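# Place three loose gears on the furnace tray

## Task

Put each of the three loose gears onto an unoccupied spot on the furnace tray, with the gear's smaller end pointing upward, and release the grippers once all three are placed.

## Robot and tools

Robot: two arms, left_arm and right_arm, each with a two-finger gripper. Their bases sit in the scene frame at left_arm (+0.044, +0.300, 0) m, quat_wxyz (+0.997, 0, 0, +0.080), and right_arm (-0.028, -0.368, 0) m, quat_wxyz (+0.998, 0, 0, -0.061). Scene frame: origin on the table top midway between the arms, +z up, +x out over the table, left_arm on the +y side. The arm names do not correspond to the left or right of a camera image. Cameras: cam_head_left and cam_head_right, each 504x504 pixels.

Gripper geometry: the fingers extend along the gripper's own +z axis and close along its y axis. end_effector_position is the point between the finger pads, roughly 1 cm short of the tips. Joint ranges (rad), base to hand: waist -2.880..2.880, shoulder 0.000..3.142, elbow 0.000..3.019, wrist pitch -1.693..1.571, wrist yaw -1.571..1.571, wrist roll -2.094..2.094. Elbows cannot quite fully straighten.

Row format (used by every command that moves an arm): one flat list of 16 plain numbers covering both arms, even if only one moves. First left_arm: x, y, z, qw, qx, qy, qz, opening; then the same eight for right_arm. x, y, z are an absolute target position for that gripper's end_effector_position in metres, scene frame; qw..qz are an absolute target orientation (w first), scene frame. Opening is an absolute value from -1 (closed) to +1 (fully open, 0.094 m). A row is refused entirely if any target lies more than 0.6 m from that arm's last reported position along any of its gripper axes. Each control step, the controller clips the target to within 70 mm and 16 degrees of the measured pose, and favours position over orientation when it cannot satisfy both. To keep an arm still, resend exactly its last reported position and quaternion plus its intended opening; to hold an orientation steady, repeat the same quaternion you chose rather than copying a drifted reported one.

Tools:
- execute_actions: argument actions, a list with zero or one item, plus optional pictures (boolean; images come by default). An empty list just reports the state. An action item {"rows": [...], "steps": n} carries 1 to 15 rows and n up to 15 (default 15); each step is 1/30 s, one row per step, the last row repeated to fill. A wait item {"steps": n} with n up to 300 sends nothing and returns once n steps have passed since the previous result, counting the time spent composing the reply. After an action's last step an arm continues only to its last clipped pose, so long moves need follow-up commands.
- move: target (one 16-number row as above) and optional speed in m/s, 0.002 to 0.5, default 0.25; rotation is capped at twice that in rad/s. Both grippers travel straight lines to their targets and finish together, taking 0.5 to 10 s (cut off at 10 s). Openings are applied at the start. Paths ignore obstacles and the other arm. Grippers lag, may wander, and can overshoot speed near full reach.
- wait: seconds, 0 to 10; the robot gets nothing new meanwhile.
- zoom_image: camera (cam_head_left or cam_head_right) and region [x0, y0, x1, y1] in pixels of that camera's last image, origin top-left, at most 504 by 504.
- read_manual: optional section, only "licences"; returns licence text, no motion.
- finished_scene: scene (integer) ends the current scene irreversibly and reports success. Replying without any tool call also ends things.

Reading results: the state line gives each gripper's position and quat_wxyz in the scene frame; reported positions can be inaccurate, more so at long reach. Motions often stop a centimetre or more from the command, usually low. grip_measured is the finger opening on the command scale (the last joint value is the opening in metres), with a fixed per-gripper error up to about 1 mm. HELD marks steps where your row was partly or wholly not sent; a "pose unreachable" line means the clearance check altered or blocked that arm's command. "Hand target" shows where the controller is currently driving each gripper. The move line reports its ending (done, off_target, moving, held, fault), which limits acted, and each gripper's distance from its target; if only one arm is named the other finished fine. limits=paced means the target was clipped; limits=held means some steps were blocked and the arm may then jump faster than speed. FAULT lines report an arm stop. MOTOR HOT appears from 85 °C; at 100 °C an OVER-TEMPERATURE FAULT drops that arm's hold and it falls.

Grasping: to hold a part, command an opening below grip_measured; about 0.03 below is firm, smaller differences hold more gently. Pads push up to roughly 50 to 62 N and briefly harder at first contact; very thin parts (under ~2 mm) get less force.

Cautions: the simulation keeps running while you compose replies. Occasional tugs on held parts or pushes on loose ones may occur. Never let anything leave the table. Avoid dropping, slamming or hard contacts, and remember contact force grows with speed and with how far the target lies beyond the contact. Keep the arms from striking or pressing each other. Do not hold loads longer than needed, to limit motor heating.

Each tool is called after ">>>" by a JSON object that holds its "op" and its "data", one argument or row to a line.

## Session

>>> {"op": "execute_actions", "data": {
  "actions": []
}}

Scene clock: 0.00 s of 6000.00 s.
left_arm: end_effector_position=(+0.3283, -0.1266, +0.3766) grip_measured=+1.000 end_effector_quat_wxyz=(+0.273, -0.102, +0.827, -0.481) | right_arm: end_effector_position=(+0.3686, -0.6323, +0.2266) grip_measured=+1.000 end_effector_quat_wxyz=(-0.032, -0.254, +0.942, -0.218)
Joint positions: left_arm=[-1.166  1.085  1.02  -0.335 -0.067 -1.207  0.094] | right_arm=[-0.334  1.432  1.27  -1.155  0.369 -1.033  0.094]
Joint velocities: left_arm=[ 0.015 -0.005  0.002 -0.007 -0.007 -0.022  0.   ] | right_arm=[-0.005 -0.005 -0.002 -0.007 -0.051  0.037  0.   ]
Hand target (left_arm): +0.330, -0.130, +0.400; +0.280, -0.102, +0.815, -0.497
Hand target (right_arm): +0.376, -0.636, +0.238; -0.022, -0.251, +0.941, -0.227

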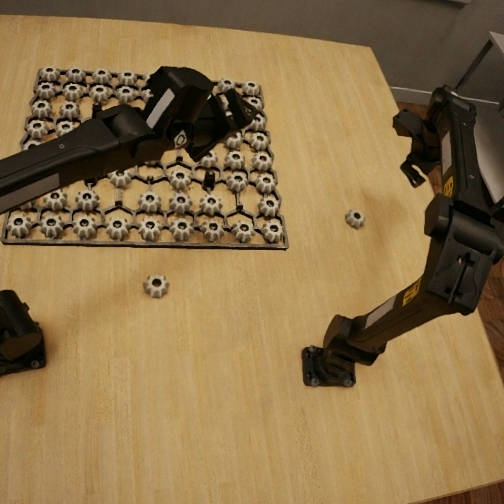

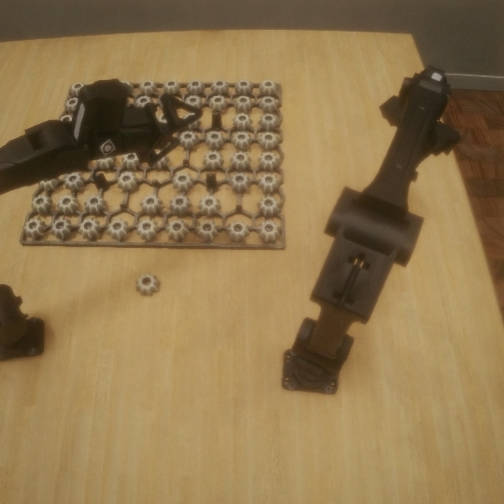

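>>> {"op": "zoom_image", "data": {
  "camera": "cam_head_left",
  "region": [120,250,190,320]
}}

>>> {"op": "zoom_image", "data": {
  "camera": "cam_head_left",
  "region": [320,185,390,255]
}}

>>> {"op": "zoom_image", "data": {
  "camera": "cam_head_left",
  "region": [0,130,300,260]
}}

>>> {"op": "zoom_image", "data": {
  "camera": "cam_head_right",
  "region": [0,60,300,260]
}}

Region (120, 250, 190, 320) of cam_head_left's 504x504 image, scaled by 7.200, with more detail than that image has.

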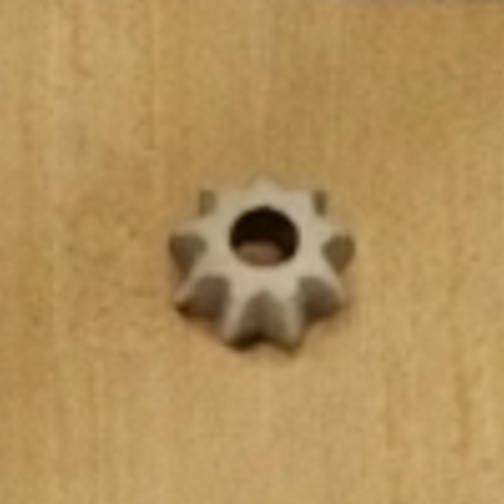

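Region (320, 185, 390, 255) of cam_head_left's 504x504 image, scaled by 7.200, with more detail than that image has.

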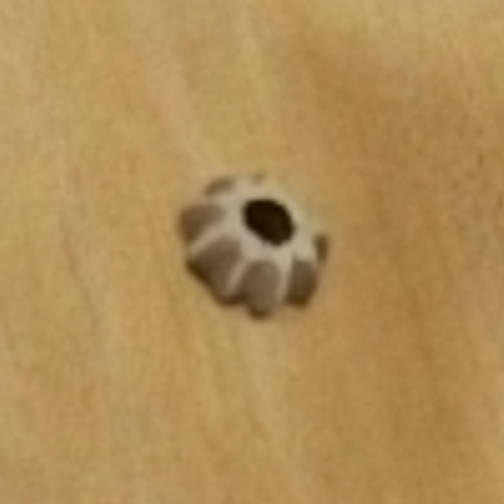

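Region (0, 130, 300, 260) of cam_head_left's 504x504 image, scaled by 1.680, with more detail than that image has; it fills the top 218 rows of this view, and the rest is white.

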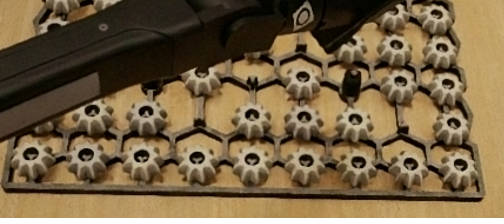

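Region (0, 60, 300, 260) of cam_head_right's 504x504 image, scaled by 1.680, with more detail than that image has.

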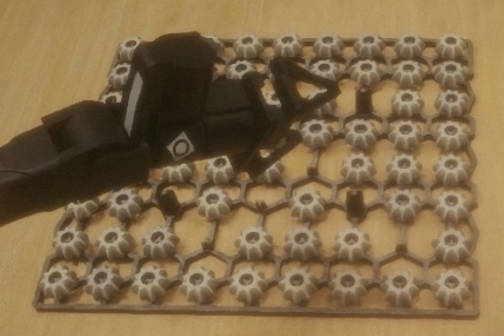

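>>> {"op": "move", "data": {
  "target": [0.33,0.45,0.22,0,-0.855,0.519,0,0.05, 0.375,-0.525,0.13,0,0,1,0,0.8],
  "speed": 0.3
}}

Scene clock: 25.63 s of 6000.00 s.
left_arm: end_effector_position=(+0.3159, +0.4450, +0.1956) grip_measured=+0.053 end_effector_quat_wxyz=(+0.018, +0.852, -0.523, -0.016) | right_arm: end_effector_position=(+0.3710, -0.5300, +0.1443) grip_measured=+0.802 end_effector_quat_wxyz=(+0.005, +0.001, +1.000, -0.006)
Joint positions: left_arm=[ 0.326  1.188  1.014 -1.445 -0.009 -1.554  0.049] | right_arm=[-0.259  1.507  1.18  -1.23   0.008 -0.38   0.085]
Joint velocities: left_arm=[-0.015 -0.015 -0.017  0.002  0.007  0.007 -0.   ] | right_arm=[-0.015 -0.005 -0.012 -0.027  0.051  0.007  0.   ]
Hand target (left_arm): +0.330, +0.455, +0.220; -0.004, +0.854, -0.521, -0.004
Hand target (right_arm): +0.372, -0.525, +0.132; -0.003, +0.001, +1.000, -0.001
Off the commanded pose (left_arm): 0.029 m, 3 deg.
Off the commanded pose (right_arm): 0.016 m, 1 deg.
After step 90, 18.80 s passed at rest.
move: off_target (left_arm, right_arm)

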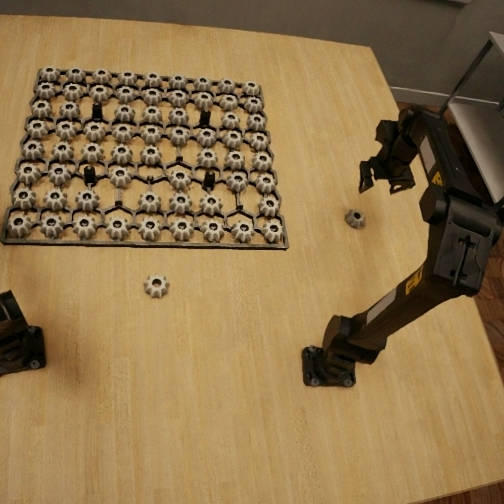

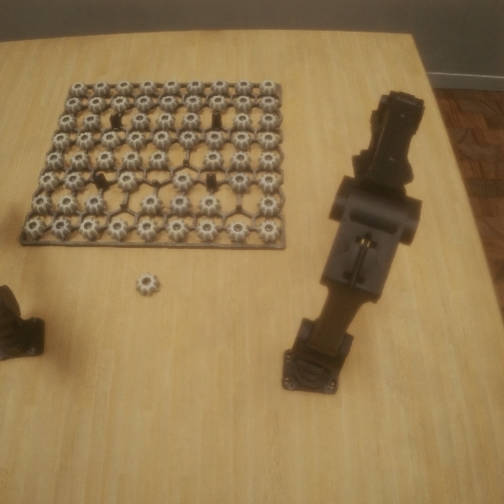

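>>> {"op": "move", "data": {
  "target": [0.1917,0.7245,0.12,0.5608,-0.0121,0.8278,0.0082,1.0, 0.375,-0.521,0.045,0,0,1,0,0.8],
  "speed": 0.35
}}

>>> {"op": "zoom_image", "data": {
  "camera": "cam_head_left",
  "region": [320,170,400,250]
}}

Scene clock: 85.57 s of 6000.00 s.
left_arm: end_effector_position=(+0.1940, +0.7016, +0.1091) grip_measured=+1.000 end_effector_quat_wxyz=(+0.559, -0.026, +0.829, -0.017) | right_arm: end_effector_position=(+0.3753, -0.5272, +0.0573) grip_measured=+0.802 end_effector_quat_wxyz=(+0.008, +0.002, +1.000, -0.005)
Joint positions: left_arm=[ 1.435  1.655  0.925 -0.902  1.185  1.574  0.094] | right_arm=[-0.251  1.612  1.052 -0.993  0.004 -0.37   0.085]
Joint velocities: left_arm=[ 0.015 -0.015 -0.007 -0.022  0.037  0.11   0.   ] | right_arm=[-0.005 -0.005  0.002 -0.002  0.022 -0.081 -0.001]
Hand target (left_arm): +0.190, +0.721, +0.118; +0.559, -0.016, +0.829, -0.000
Hand target (right_arm): +0.374, -0.521, +0.045; -0.000, +0.000, +1.000, -0.000
Off the commanded pose (left_arm): 0.025 m, 3 deg.
Off the commanded pose (right_arm): 0.014 m, 1 deg.
After step 90, 52.83 s passed at rest.
move: off_target (left_arm, right_arm)

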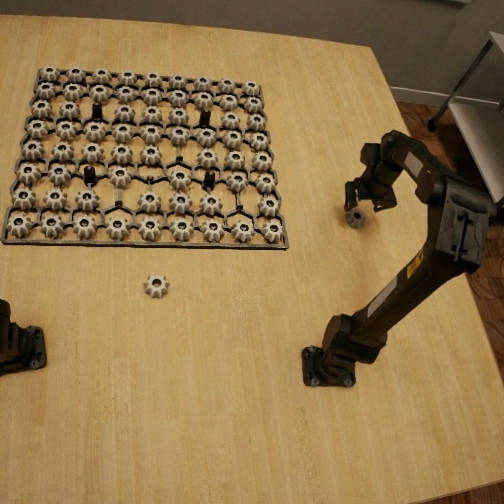

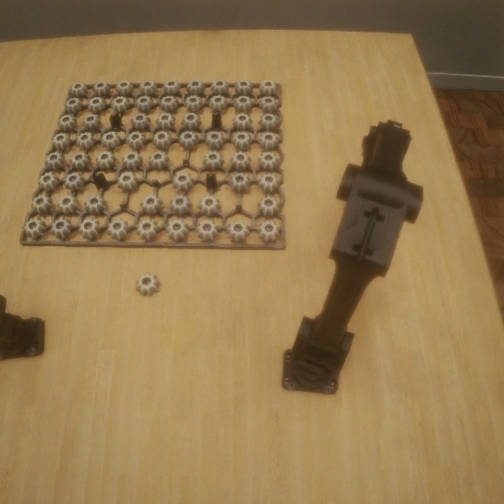

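Region (320, 170, 400, 250) of cam_head_left's 504x504 image, scaled by 6.300, with more detail than that image has.

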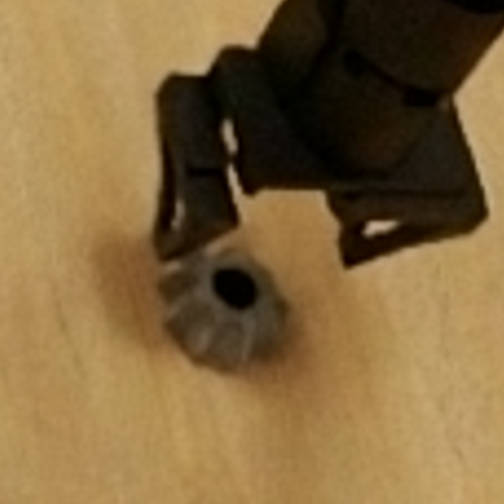

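>>> {"op": "move", "data": {
  "target": [0.1917,0.7245,0.018,0.5608,-0.0121,0.8278,0.0082,1.0, 0.375,-0.519,0.003,0,0,1,0,0.8],
  "speed": 0.08
}}

>>> {"op": "zoom_image", "data": {
  "camera": "cam_head_left",
  "region": [320,170,400,250]
}}

Scene clock: 92.20 s of 6000.00 s.
left_arm: end_effector_position=(+0.1936, +0.7244, +0.0233) grip_measured=+1.000 end_effector_quat_wxyz=(+0.560, -0.007, +0.829, +0.010) | right_arm: end_effector_position=(+0.3765, -0.5256, +0.0145) grip_measured=+0.802 end_effector_quat_wxyz=(+0.007, +0.002, +1.000, -0.005)
Joint positions: left_arm=[ 1.435  1.87   0.919 -0.619  1.188  1.58   0.094] | right_arm=[-0.247  1.683  1.008 -0.879  0.004 -0.367  0.085]
Joint velocities: left_arm=[ 0.015  0.005  0.007  0.002 -0.022 -0.007  0.   ] | right_arm=[-0.015 -0.015  0.027  0.002  0.066  0.007  0.   ]
Hand target (left_arm): +0.192, +0.723, +0.018; +0.561, -0.012, +0.828, +0.008
Hand target (right_arm): +0.374, -0.519, +0.003; -0.000, +0.000, +1.000, -0.000
Off the commanded pose (left_arm): 0.006 m, 1 deg.
Off the commanded pose (right_arm): 0.013 m, 1 deg.
After step 90, 2.10 s passed at rest.
move: off_target (right_arm)

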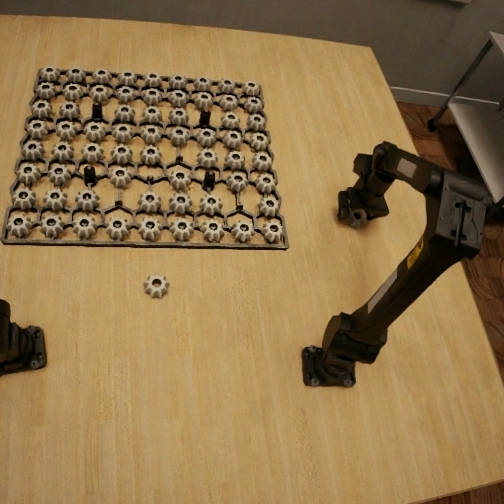

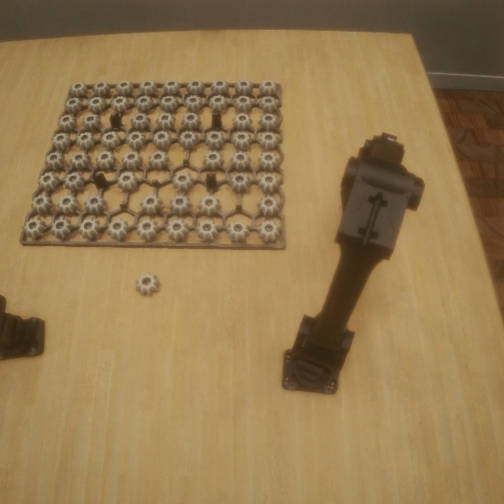

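Region (320, 170, 400, 250) of cam_head_left's 504x504 image, scaled by 6.300, with more detail than that image has.

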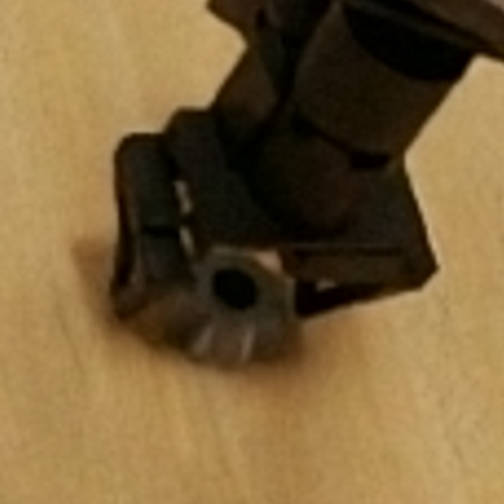

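>>> {"op": "execute_actions", "data": {
  "actions": [
    {"rows":[[0.1917,0.7245,0.017,0.5608,-0.0121,0.8278,0.0082,1,0.375,-0.519,0.003,0,0,1,0,0.65],[0.1917,0.7245,0.016,0.5608,-0.0121,0.8278,0.0082,1,0.375,-0.519,0.003,0,0,1,0,0.52],[0.1917,0.7245,0.015,0.5608,-0.0121,0.8278,0.0082,1,0.375,-0.519,0.003,0,0,1,0,0.42],[0.1917,0.7245,0.015,0.5608,-0.0121,0.8278,0.0082,1,0.375,-0.519,0.003,0,0,1,0,0.35],[0.1917,0.7245,0.015,0.5608,-0.0121,0.8278,0.0082,1,0.375,-0.519,0.003,0,0,1,0,0.30],[0.1917,0.7245,0.015,0.5608,-0.0121,0.8278,0.0082,1,0.375,-0.519,0.003,0,0,1,0,0.26],[0.1917,0.7245,0.015,0.5608,-0.0121,0.8278,0.0082,1,0.375,-0.519,0.003,0,0,1,0,0.23],[0.1917,0.7245,0.015,0.5608,-0.0121,0.8278,0.0082,1,0.375,-0.519,0.003,0,0,1,0,0.20],[0.1917,0.7245,0.015,0.5608,-0.0121,0.8278,0.0082,1,0.375,-0.519,0.003,0,0,1,0,0.17],[0.1917,0.7245,0.015,0.5608,-0.0121,0.8278,0.0082,1,0.375,-0.519,0.003,0,0,1,0,0.14],[0.1917,0.7245,0.015,0.5608,-0.0121,0.8278,0.0082,1,0.375,-0.519,0.003,0,0,1,0,0.11],[0.1917,0.7245,0.015,0.5608,-0.0121,0.8278,0.0082,1,0.375,-0.519,0.003,0,0,1,0,0.08]],"steps":15}
  ],
  "pictures": false
}}

Scene clock: 100.70 s of 6000.00 s.
left_arm: end_effector_position=(+0.1935, +0.7248, +0.0229) grip_measured=+1.000 end_effector_quat_wxyz=(+0.560, -0.006, +0.829, +0.011) | right_arm: end_effector_position=(+0.3768, -0.5256, +0.0145) grip_measured=+0.190 end_effector_quat_wxyz=(+0.008, +0.002, +1.000, -0.005)
Joint positions: left_arm=[ 1.435  1.871  0.919 -0.615  1.188  1.58   0.094] | right_arm=[-0.246  1.683  1.008 -0.877  0.004 -0.366  0.056]
Joint velocities: left_arm=[-0.005 -0.015 -0.012 -0.002 -0.081 -0.051  0.   ] | right_arm=[ 0.005 -0.015 -0.002 -0.002 -0.066 -0.007  0.001]
Hand target (left_arm): +0.192, +0.724, +0.015; +0.561, -0.012, +0.828, +0.008
Hand target (right_arm): +0.375, -0.519, +0.003; -0.000, -0.000, +1.000, -0.000
Off the commanded pose (left_arm): 0.008 m, 1 deg.
Off the commanded pose (right_arm): 0.013 m, 1 deg.
Steps of this call (steps 1 to 90: nothing new was sent; then 5.00 s passed at rest; steps 91 to 105: all 15 steps of this action). Readings (end_effector_position):
91: left_arm (+0.1936, +0.7244, +0.0233) | right_arm (+0.3765, -0.5255, +0.0145)
92: left_arm (+0.1936, +0.7244, +0.0233) | right_arm (+0.3765, -0.5255, +0.0145)
94: left_arm (+0.1935, +0.7247, +0.0233) | right_arm (+0.3765, -0.5255, +0.0145)
98: left_arm (+0.1935, +0.7248, +0.0229) | right_arm (+0.3767, -0.5258, +0.0145)
105: the state above

>>> {"op": "move", "data": {
  "target": [0.3122,0.6677,0.015,0.5558,0.1118,0.8203,-0.0757,1.0, 0.375,-0.50,0.15,0,0,1,0,0.145],
  "speed": 0.12
}}

>>> {"op": "move", "data": {
  "target": [0.4088,0.5721,0.015,0.5382,0.2331,0.7944,-0.1579,1.0, 0.399,-0.2012,0.16,0,0,1,0,0.145],
  "speed": 0.2
}}

>>> {"op": "move", "data": {
  "target": [0.4698,0.4606,0.015,0.5109,0.3416,0.7541,-0.2315,1.0, 0.399,-0.2012,0.048,0,0,1,0,0.145],
  "speed": 0.1
}}

Scene clock: 113.90 s of 6000.00 s.
left_arm: end_effector_position=(+0.3088, +0.6631, +0.0189) grip_measured=+1.000 end_effector_quat_wxyz=(+0.555, +0.112, +0.821, -0.074) | right_arm: end_effector_position=(+0.3504, -0.4971, +0.1167) grip_measured=+0.190 end_effector_quat_wxyz=(-0.038, +0.001, +0.999, +0.011)
Joint positions: left_arm=[ 1.144  1.881  0.919 -0.615  1.188  1.58   0.094] | right_arm=[-0.204  1.514  1.109 -1.245  0.003 -0.326  0.056]
Joint velocities: left_arm=[-0.015  0.005  0.012  0.007 -0.007  0.022  0.   ] | right_arm=[-0.005 -0.005  0.002  0.002  0.022  0.022  0.   ]
Hand target (left_arm): +0.312, +0.667, +0.015; +0.555, +0.113, +0.821, -0.075
Hand target (right_arm): +0.373, -0.500, +0.150; -0.000, -0.000, +1.000, -0.000
Off the commanded pose (left_arm): 0.007 m, 0 deg.
Off the commanded pose (right_arm): 0.042 m, 5 deg.
After step 90, 8.57 s passed at rest.
move: off_target (right_arm)

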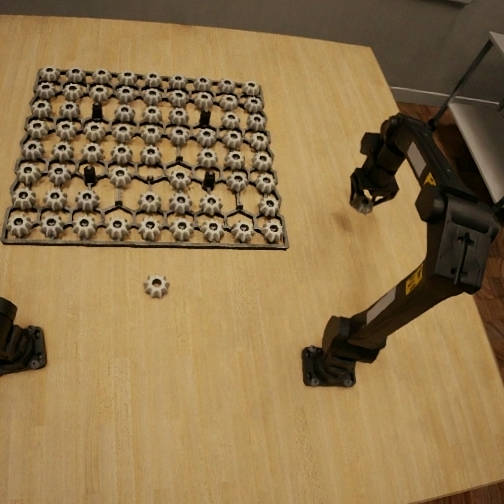

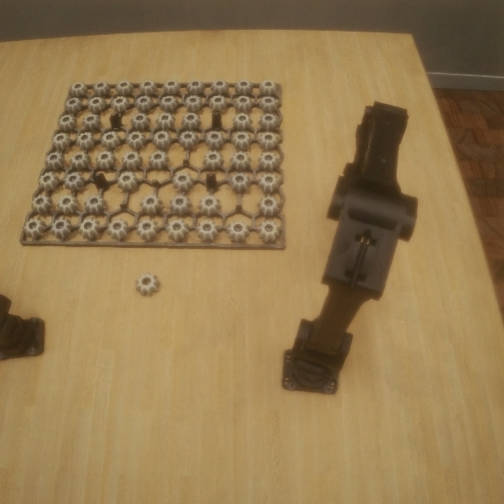

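Scene clock: 115.93 s of 6000.00 s.
left_arm: end_effector_position=(+0.4039, +0.5692, +0.0189) grip_measured=+1.000 end_effector_quat_wxyz=(+0.538, +0.233, +0.795, -0.156) | right_arm: end_effector_position=(+0.3712, -0.2085, +0.1368) grip_measured=+0.190 end_effector_quat_wxyz=(-0.025, -0.008, +1.000, -0.014)
Joint positions: left_arm=[ 0.846  1.881  0.919 -0.615  1.188  1.58   0.094] | right_arm=[ 0.507  1.554  1.213 -1.286  0.009  0.369  0.056]
Joint velocities: left_arm=[-0.005 -0.005 -0.012 -0.002 -0.051 -0.066  0.   ] | right_arm=[-0.005  0.005 -0.007 -0.022 -0.022  0.037 -0.001]
Hand target (left_arm): +0.408, +0.572, +0.015; +0.537, +0.234, +0.795, -0.156
Hand target (right_arm): +0.393, -0.203, +0.160; +0.000, -0.000, +1.000, -0.006
Off the commanded pose (left_arm): 0.007 m, 0 deg.
Off the commanded pose (right_arm): 0.037 m, 3 deg.
move: off_target (right_arm)

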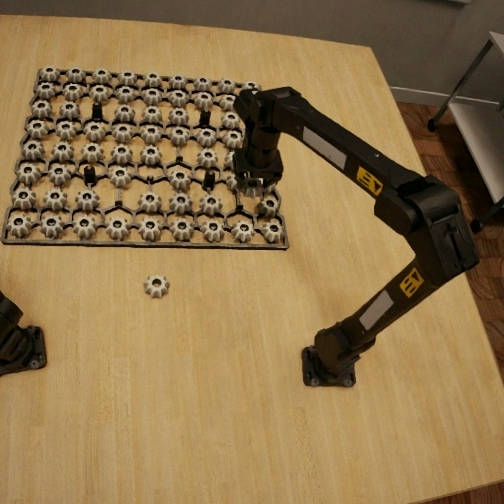

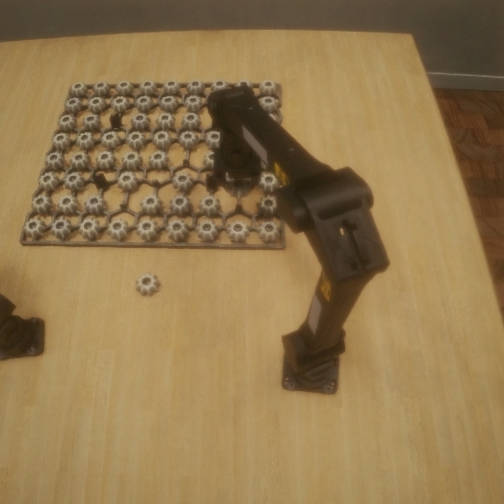

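Scene clock: 117.77 s of 6000.00 s.
left_arm: end_effector_position=(+0.4637, +0.4608, +0.0189) grip_measured=+1.000 end_effector_quat_wxyz=(+0.511, +0.340, +0.756, -0.229) | right_arm: end_effector_position=(+0.3926, -0.1980, +0.0477) grip_measured=+0.147 end_effector_quat_wxyz=(-0.007, -0.008, +1.000, -0.001)
Joint positions: left_arm=[ 0.569  1.881  0.919 -0.615  1.188  1.58   0.094] | right_arm=[ 0.507  1.69   1.124 -1.018 -0.003  0.368  0.054]
Joint velocities: left_arm=[ 0.005 -0.005 -0.007 -0.012  0.051 -0.022  0.   ] | right_arm=[ 0.005 -0.015 -0.007 -0.007  0.022 -0.007 -0.   ]
Hand target (left_arm): +0.469, +0.460, +0.015; +0.510, +0.343, +0.754, -0.230
Hand target (right_arm): +0.398, -0.201, +0.048; -0.000, -0.000, +1.000, +0.000
Off the commanded pose (left_arm): 0.007 m, 0 deg.
Off the commanded pose (right_arm): 0.007 m, 1 deg.
move: done

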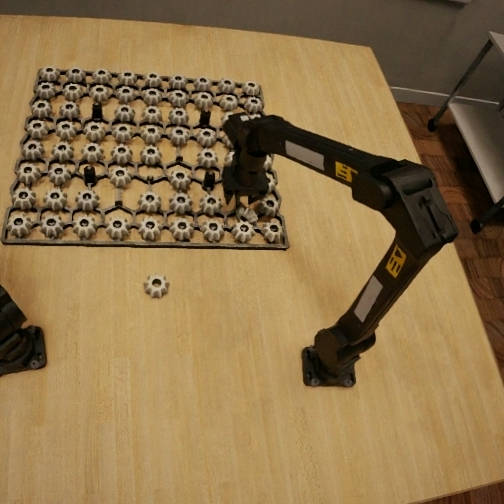

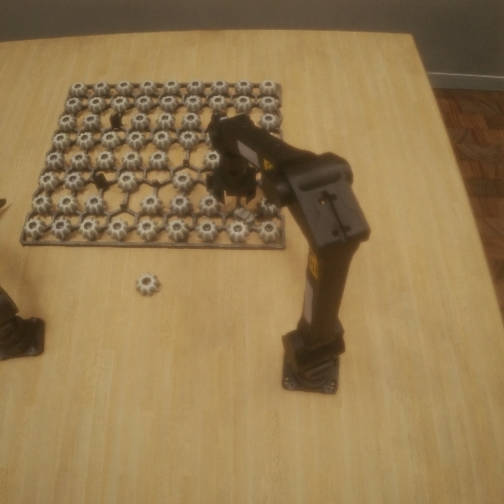

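>>> {"op": "zoom_image", "data": {
  "camera": "cam_head_left",
  "region": [195,160,295,260]
}}

>>> {"op": "zoom_image", "data": {
  "camera": "cam_head_right",
  "region": [190,160,290,260]
}}

Region (195, 160, 295, 260) of cam_head_left's 504x504 image, scaled by 5.040, with more detail than that image has.

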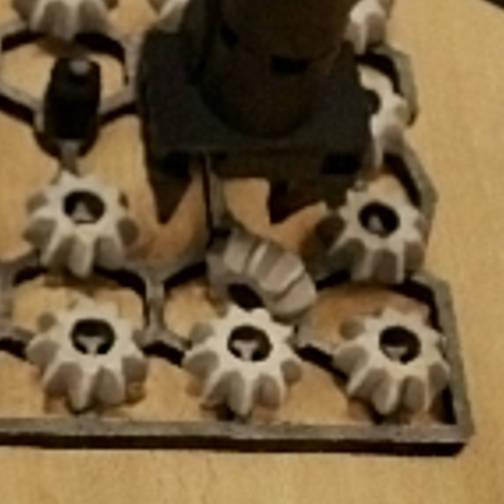

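Region (190, 160, 290, 260) of cam_head_right's 504x504 image, scaled by 5.040, with more detail than that image has.

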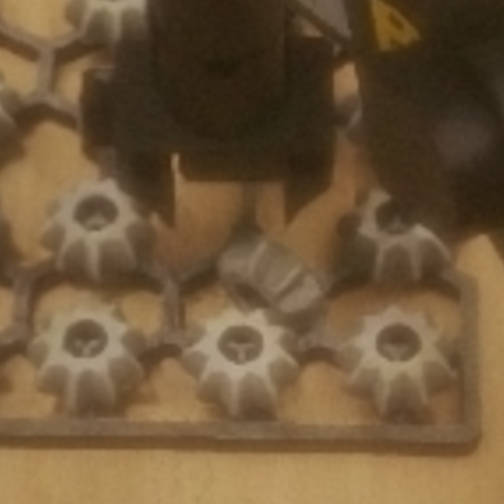

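>>> {"op": "move", "data": {
  "target": [0.4698,0.4606,0.015,0.5109,0.3416,0.7541,-0.2315,0.05, 0.40,-0.26,0.16,0,0,1,0,0.45],
  "speed": 0.12
}}

>>> {"op": "zoom_image", "data": {
  "camera": "cam_head_left",
  "region": [215,180,285,250]
}}

>>> {"op": "zoom_image", "data": {
  "camera": "cam_head_right",
  "region": [210,180,280,250]
}}

Scene clock: 129.67 s of 6000.00 s.
left_arm: end_effector_position=(+0.4637, +0.4608, +0.0189) grip_measured=+0.136 end_effector_quat_wxyz=(+0.511, +0.340, +0.756, -0.229) | right_arm: end_effector_position=(+0.3837, -0.2609, +0.1366) grip_measured=+0.448 end_effector_quat_wxyz=(-0.025, +0.002, +1.000, -0.005)
Joint positions: left_arm=[ 0.569  1.881  0.919 -0.615  1.188  1.58   0.053] | right_arm=[ 0.377  1.541  1.196 -1.278 -0.003  0.257  0.068]
Joint velocities: left_arm=[-0.015 -0.005  0.017  0.002  0.037 -0.007  0.   ] | right_arm=[-0.024 -0.005 -0.017 -0.002  0.051 -0.037 -0.001]
Hand target (left_arm): +0.470, +0.461, +0.015; +0.511, +0.342, +0.754, -0.231
Hand target (right_arm): +0.401, -0.260, +0.160; +0.000, +0.000, +1.000, +0.001
Off the commanded pose (left_arm): 0.007 m, 0 deg.
Off the commanded pose (right_arm): 0.029 m, 3 deg.
After step 90, 7.43 s passed at rest.
move: off_target (right_arm)

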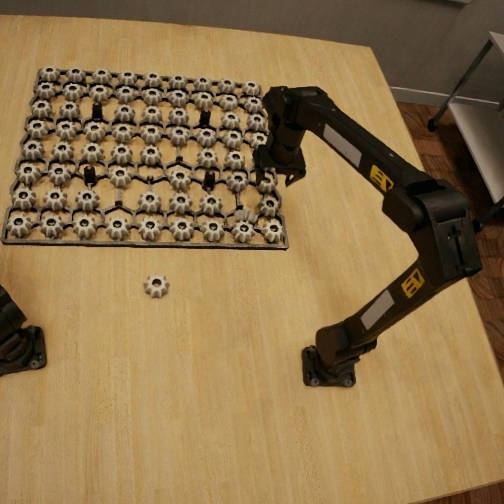

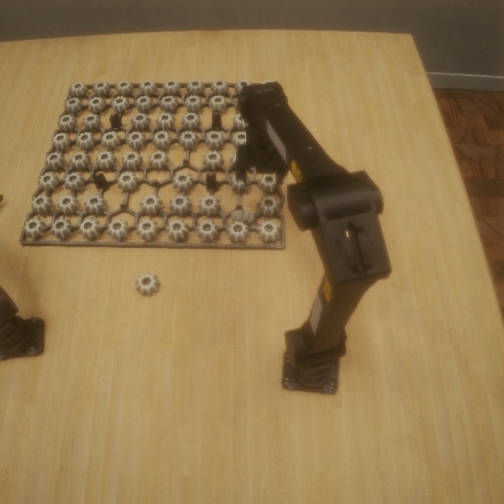

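Region (215, 180, 285, 250) of cam_head_left's 504x504 image, scaled by 7.200, with more detail than that image has.

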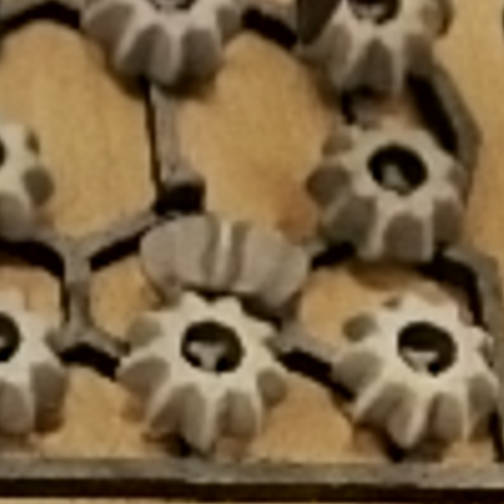

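Region (210, 180, 280, 250) of cam_head_right's 504x504 image, scaled by 7.200, with more detail than that image has.

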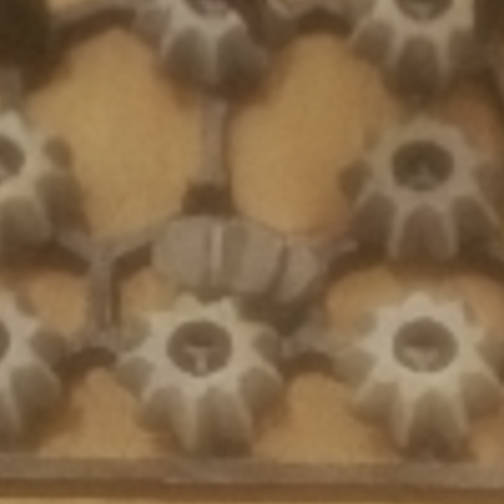

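>>> {"op": "move", "data": {
  "target": [0.4859,0.4085,0.015,0.4960,0.3863,0.7322,-0.2617,0.05, 0.358,-0.214,0.068,0,0.05,0.9987,0,0.55],
  "speed": 0.07
}}

>>> {"op": "zoom_image", "data": {
  "camera": "cam_head_left",
  "region": [205,160,295,250]
}}

>>> {"op": "zoom_image", "data": {
  "camera": "cam_head_right",
  "region": [200,160,290,250]
}}

>>> {"op": "zoom_image", "data": {
  "camera": "cam_head_right",
  "region": [0,150,90,240]
}}

Scene clock: 168.37 s of 6000.00 s.
left_arm: end_effector_position=(+0.4793, +0.4121, +0.0189) grip_measured=+0.136 end_effector_quat_wxyz=(+0.497, +0.383, +0.735, -0.257) | right_arm: end_effector_position=(+0.3601, -0.2167, +0.0794) grip_measured=+0.549 end_effector_quat_wxyz=(+0.007, +0.048, +0.999, +0.004)
Joint positions: left_arm=[ 0.455  1.881  0.919 -0.615  1.188  1.58   0.053] | right_arm=[ 0.495  1.541  1.033 -1.046 -0.001  0.468  0.073]
Joint velocities: left_arm=[0.005 0.005 0.012 0.002 0.051 0.022 0.001] | right_arm=[-0.005 -0.015  0.007  0.002 -0.007 -0.081 -0.001]
Hand target (left_arm): +0.485, +0.409, +0.015; +0.496, +0.387, +0.732, -0.261
Hand target (right_arm): +0.357, -0.215, +0.068; +0.000, +0.050, +0.999, -0.001
Off the commanded pose (left_arm): 0.008 m, 1 deg.
Off the commanded pose (right_arm): 0.012 m, 1 deg.
After step 90, 34.10 s passed at rest.
move: off_target (right_arm)

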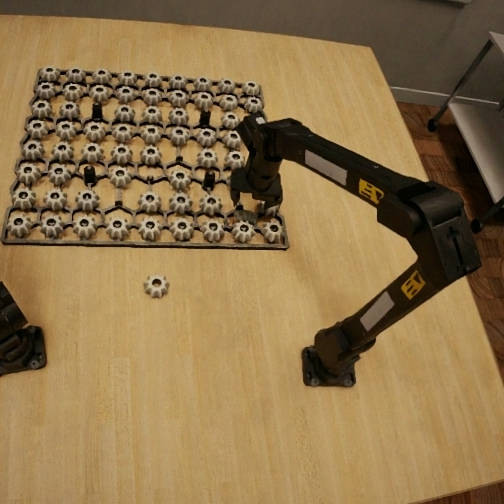

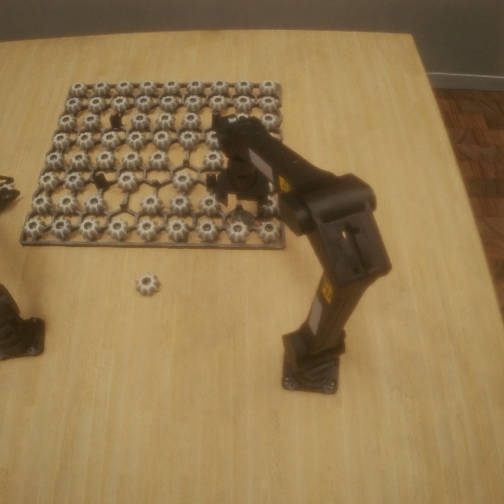

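Region (205, 160, 295, 250) of cam_head_left's 504x504 image, scaled by 5.600, with more detail than that image has.

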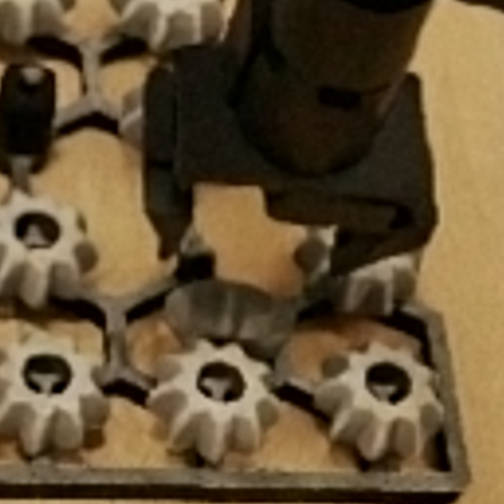

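Region (200, 160, 290, 250) of cam_head_right's 504x504 image, scaled by 5.600, with more detail than that image has.

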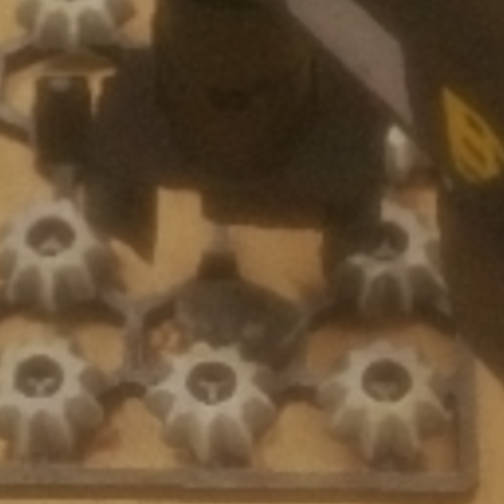

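Region (0, 150, 90, 240) of cam_head_right's 504x504 image, scaled by 5.600, with more detail than that image has.

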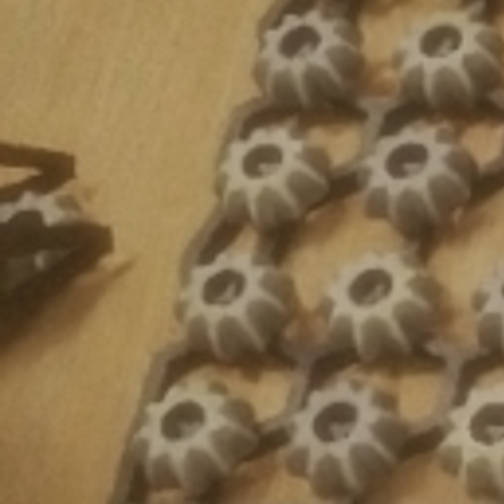

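>>> {"op": "move", "data": {
  "target": [0.4859,0.4085,0.10,0.4960,0.3863,0.7322,-0.2617,1.0, 0.360,-0.2135,0.022,0,0.05,0.9987,0,0.55],
  "speed": 0.06
}}

>>> {"op": "zoom_image", "data": {
  "camera": "cam_head_left",
  "region": [205,160,295,250]
}}

>>> {"op": "zoom_image", "data": {
  "camera": "cam_head_right",
  "region": [200,160,290,250]
}}

Scene clock: 178.80 s of 6000.00 s.
left_arm: end_effector_position=(+0.4691, +0.4035, +0.0783) grip_measured=+1.000 end_effector_quat_wxyz=(+0.487, +0.371, +0.741, -0.277) | right_arm: end_effector_position=(+0.3642, -0.2151, +0.0332) grip_measured=+0.549 end_effector_quat_wxyz=(+0.007, +0.050, +0.999, +0.004)
Joint positions: left_arm=[ 0.452  1.737  0.927 -0.818  1.188  1.58   0.094] | right_arm=[ 0.495  1.622  0.988 -0.92  -0.001  0.472  0.073]
Joint velocities: left_arm=[-0.015  0.005 -0.007 -0.017  0.037 -0.007  0.   ] | right_arm=[ 0.005 -0.005 -0.017  0.002  0.007  0.037 -0.001]
Hand target (left_arm): +0.486, +0.409, +0.100; +0.496, +0.386, +0.732, -0.261
Hand target (right_arm): +0.359, -0.214, +0.022; +0.000, +0.050, +0.999, -0.000
Off the commanded pose (left_arm): 0.028 m, 3 deg.
Off the commanded pose (right_arm): 0.012 m, 1 deg.
After step 90, 5.67 s passed at rest.
move: off_target (left_arm, right_arm)

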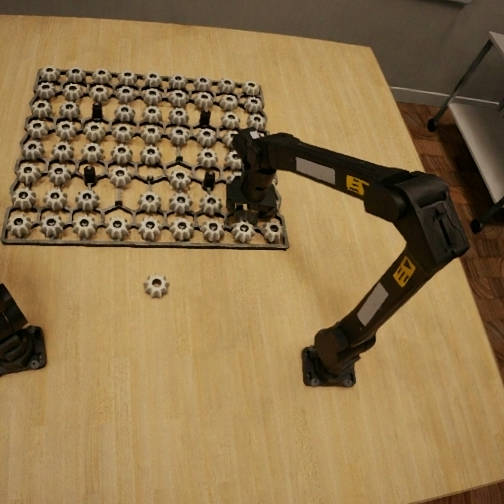

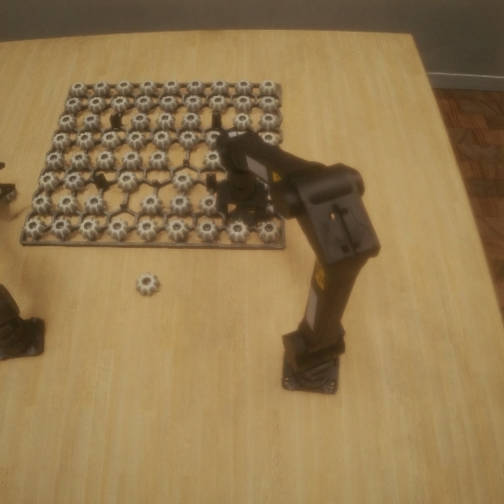

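Region (205, 160, 295, 250) of cam_head_left's 504x504 image, scaled by 5.600, with more detail than that image has.

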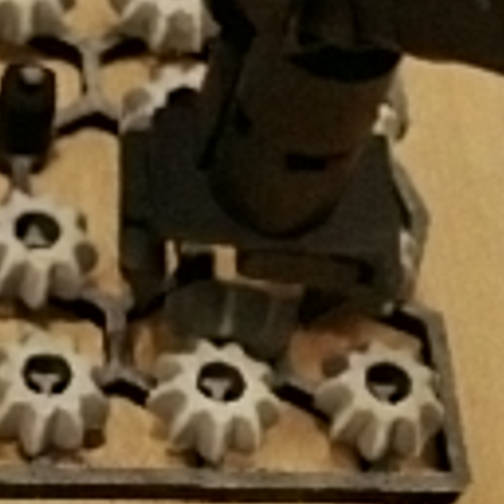

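Region (200, 160, 290, 250) of cam_head_right's 504x504 image, scaled by 5.600, with more detail than that image has.

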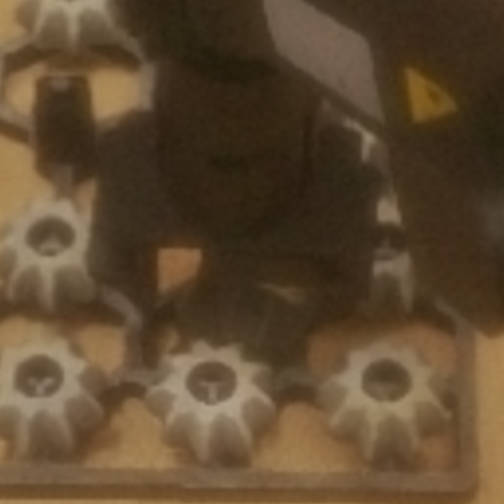

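>>> {"op": "move", "data": {
  "target": [0.468,0.428,0.14,0,-0.3025,0.9531,0,1.0, 0.3546,-0.2156,0.0184,-0.0056,0.05,0.9987,-0.0022,0.55],
  "speed": 0.4
}}

>>> {"op": "zoom_image", "data": {
  "camera": "cam_head_left",
  "region": [205,160,295,250]
}}

>>> {"op": "zoom_image", "data": {
  "camera": "cam_head_right",
  "region": [0,150,90,240]
}}

Scene clock: 187.83 s of 6000.00 s.
left_arm: end_effector_position=(+0.4477, +0.4274, +0.1243) grip_measured=+1.000 end_effector_quat_wxyz=(-0.013, -0.303, +0.953, -0.000) | right_arm: end_effector_position=(+0.3600, -0.2168, +0.0302) grip_measured=+0.549 end_effector_quat_wxyz=(+0.003, +0.050, +0.999, +0.002)
Joint positions: left_arm=[ 0.146  1.531  1.151 -1.217  0.001 -0.308  0.094] | right_arm=[ 0.495  1.622  0.978 -0.92  -0.001  0.472  0.073]
Joint velocities: left_arm=[-0.005 -0.005  0.002  0.037 -0.007 -0.022  0.   ] | right_arm=[-0.005 -0.015  0.007  0.002  0.022  0.037 -0.001]
Hand target (left_arm): +0.469, +0.429, +0.141; +0.006, -0.305, +0.952, +0.001
Hand target (right_arm): +0.354, -0.216, +0.019; -0.005, +0.050, +0.999, -0.002
Off the commanded pose (left_arm): 0.026 m, 1 deg.
Off the commanded pose (right_arm): 0.013 m, 1 deg.
After step 90, 3.07 s passed at rest.
move: off_target (left_arm, right_arm)

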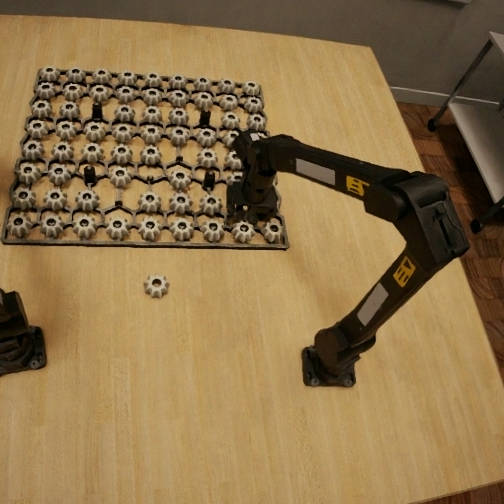

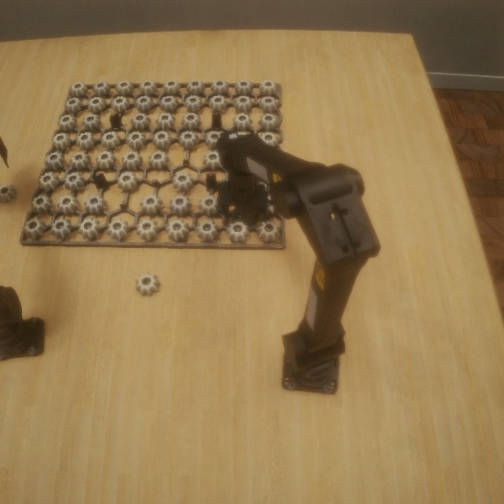

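Region (205, 160, 295, 250) of cam_head_left's 504x504 image, scaled by 5.600, with more detail than that image has.

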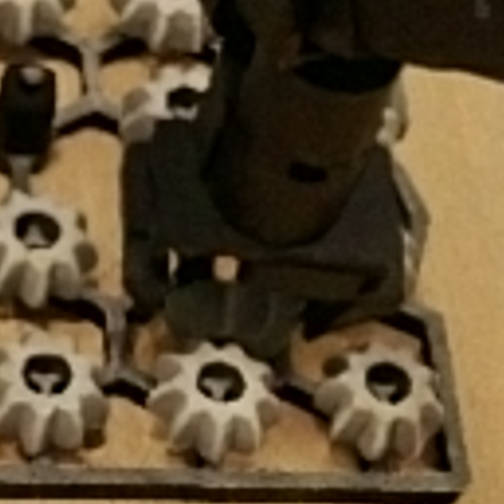

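Region (0, 150, 90, 240) of cam_head_right's 504x504 image, scaled by 5.600, with more detail than that image has.

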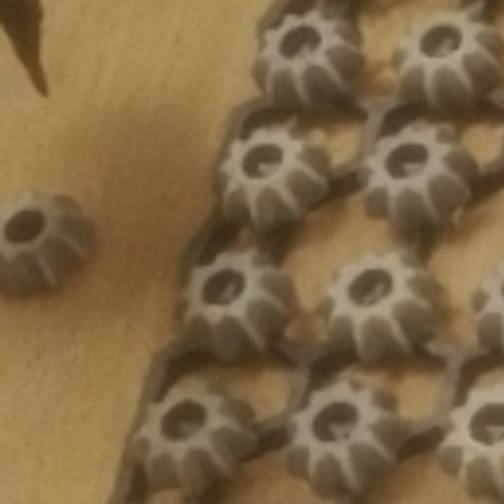

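>>> {"op": "move", "data": {
  "target": [0.465,0.430,0.007,0,-0.3025,0.9531,0,0.9, 0.3546,-0.2156,0.0184,-0.0056,0.05,0.9987,-0.0022,0.3],
  "speed": 0.09
}}

>>> {"op": "zoom_image", "data": {
  "camera": "cam_head_right",
  "region": [0,150,90,240]
}}

>>> {"op": "zoom_image", "data": {
  "camera": "cam_head_left",
  "region": [205,160,295,250]
}}

Scene clock: 195.53 s of 6000.00 s.
left_arm: end_effector_position=(+0.4636, +0.4324, +0.0139) grip_measured=+0.903 end_effector_quat_wxyz=(+0.002, -0.304, +0.953, -0.000) | right_arm: end_effector_position=(+0.3600, -0.2168, +0.0302) grip_measured=+0.301 end_effector_quat_wxyz=(+0.003, +0.050, +0.999, +0.002)
Joint positions: left_arm=[ 0.146  1.703  1.034 -0.898  0.001 -0.311  0.089] | right_arm=[ 0.495  1.622  0.978 -0.92  -0.001  0.472  0.061]
Joint velocities: left_arm=[-0.005 -0.005 -0.012  0.017 -0.066 -0.022 -0.001] | right_arm=[ 0.005 -0.005  0.012 -0.012 -0.007  0.022 -0.   ]
Hand target (left_arm): +0.463, +0.429, +0.007; +0.000, -0.303, +0.953, -0.000
Hand target (right_arm): +0.354, -0.216, +0.019; -0.006, +0.050, +0.999, -0.002
Off the commanded pose (left_arm): 0.007 m, 0 deg.
Off the commanded pose (right_arm): 0.013 m, 1 deg.
After step 90, 3.00 s passed at rest.
move: off_target (right_arm)

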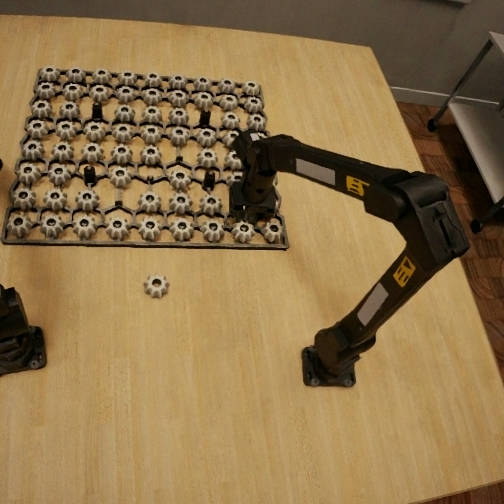

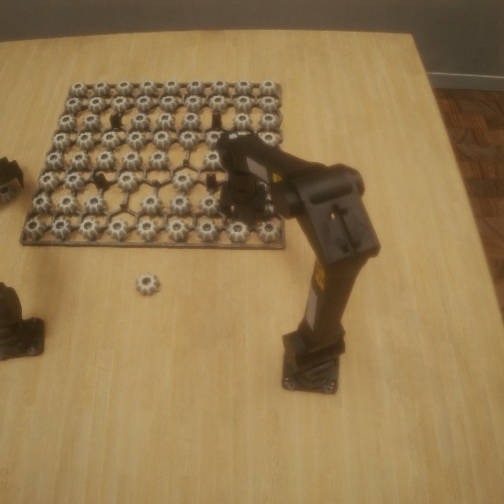

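Region (0, 150, 90, 240) of cam_head_right's 504x504 image, scaled by 5.600, with more detail than that image has.

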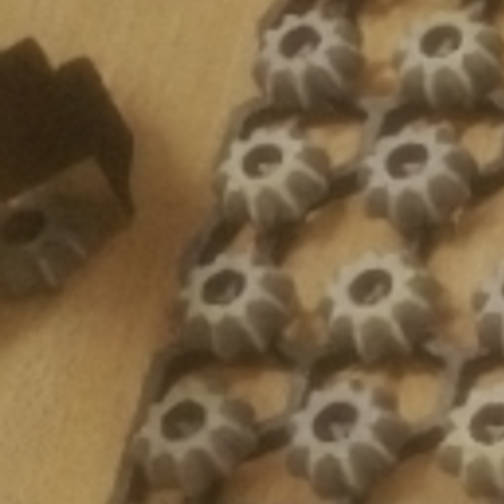

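Region (205, 160, 295, 250) of cam_head_left's 504x504 image, scaled by 5.600, with more detail than that image has.

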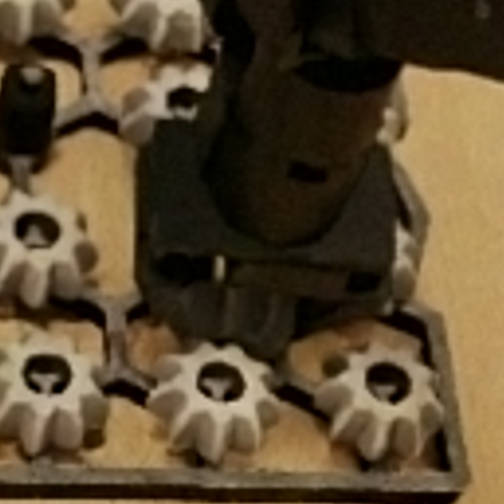

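>>> {"op": "execute_actions", "data": {
  "actions": [
    {"rows":[[0.465,0.430,0.007,0,-0.3025,0.9531,0,0.7,0.3546,-0.2156,0.0184,-0.0056,0.05,0.9987,-0.0022,0.28],[0.465,0.430,0.007,0,-0.3025,0.9531,0,0.55,0.3546,-0.2156,0.0184,-0.0056,0.05,0.9987,-0.0022,0.26],[0.465,0.430,0.007,0,-0.3025,0.9531,0,0.43,0.3546,-0.2156,0.0184,-0.0056,0.05,0.9987,-0.0022,0.24],[0.465,0.430,0.007,0,-0.3025,0.9531,0,0.35,0.3546,-0.2156,0.0184,-0.0056,0.05,0.9987,-0.0022,0.22],[0.465,0.430,0.007,0,-0.3025,0.9531,0,0.30,0.3546,-0.2156,0.0184,-0.0056,0.05,0.9987,-0.0022,0.20],[0.465,0.430,0.007,0,-0.3025,0.9531,0,0.26,0.3546,-0.2156,0.0184,-0.0056,0.05,0.9987,-0.0022,0.18],[0.465,0.430,0.007,0,-0.3025,0.9531,0,0.23,0.3546,-0.2156,0.0184,-0.0056,0.05,0.9987,-0.0022,0.16],[0.465,0.430,0.007,0,-0.3025,0.9531,0,0.20,0.3546,-0.2156,0.0184,-0.0056,0.05,0.9987,-0.0022,0.14],[0.465,0.430,0.007,0,-0.3025,0.9531,0,0.17,0.3546,-0.2156,0.0184,-0.0056,0.05,0.9987,-0.0022,0.12],[0.465,0.430,0.007,0,-0.3025,0.9531,0,0.14,0.3546,-0.2156,0.0184,-0.0056,0.05,0.9987,-0.0022,0.10],[0.465,0.430,0.007,0,-0.3025,0.9531,0,0.11,0.3546,-0.2156,0.0184,-0.0056,0.05,0.9987,-0.0022,0.08],[0.465,0.430,0.007,0,-0.3025,0.9531,0,0.08,0.3546,-0.2156,0.0184,-0.0056,0.05,0.9987,-0.0022,0.05],[0.465,0.430,0.007,0,-0.3025,0.9531,0,0.0,0.3546,-0.2156,0.0184,-0.0056,0.05,0.9987,-0.0022,0.0]],"steps":15}
  ],
  "pictures": false
}}

Scene clock: 203.27 s of 6000.00 s.
left_arm: end_effector_position=(+0.4634, +0.4329, +0.0138) grip_measured=+0.201 end_effector_quat_wxyz=(+0.002, -0.304, +0.953, +0.001) | right_arm: end_effector_position=(+0.3601, -0.2168, +0.0302) grip_measured=+0.178 end_effector_quat_wxyz=(+0.003, +0.050, +0.999, +0.002)
Joint positions: left_arm=[ 0.146  1.704  1.034 -0.898 -0.003 -0.311  0.056] | right_arm=[ 0.495  1.622  0.978 -0.92  -0.001  0.472  0.055]
Joint velocities: left_arm=[ 0.005  0.005 -0.017 -0.002 -0.037  0.007 -0.001] | right_arm=[-0.005  0.005 -0.002  0.002 -0.037 -0.022  0.001]
Hand target (left_arm): +0.465, +0.430, +0.007; -0.000, -0.302, +0.953, +0.000
Hand target (right_arm): +0.354, -0.216, +0.019; -0.006, +0.050, +0.999, -0.002
Off the commanded pose (left_arm): 0.008 m, 0 deg.
Off the commanded pose (right_arm): 0.013 m, 1 deg.
Steps of this call (steps 1 to 90: nothing new was sent; then 4.23 s passed at rest; steps 91 to 105: all 15 steps of this action). Readings (end_effector_position):
91: left_arm (+0.4636, +0.4324, +0.0139) | right_arm (+0.3600, -0.2168, +0.0302)
92: left_arm (+0.4636, +0.4324, +0.0139) | right_arm (+0.3600, -0.2168, +0.0302)
94: left_arm (+0.4636, +0.4324, +0.0139) | right_arm (+0.3600, -0.2168, +0.0302)
98: left_arm (+0.4634, +0.4330, +0.0139) | right_arm (+0.3601, -0.2168, +0.0302)
105: the state above


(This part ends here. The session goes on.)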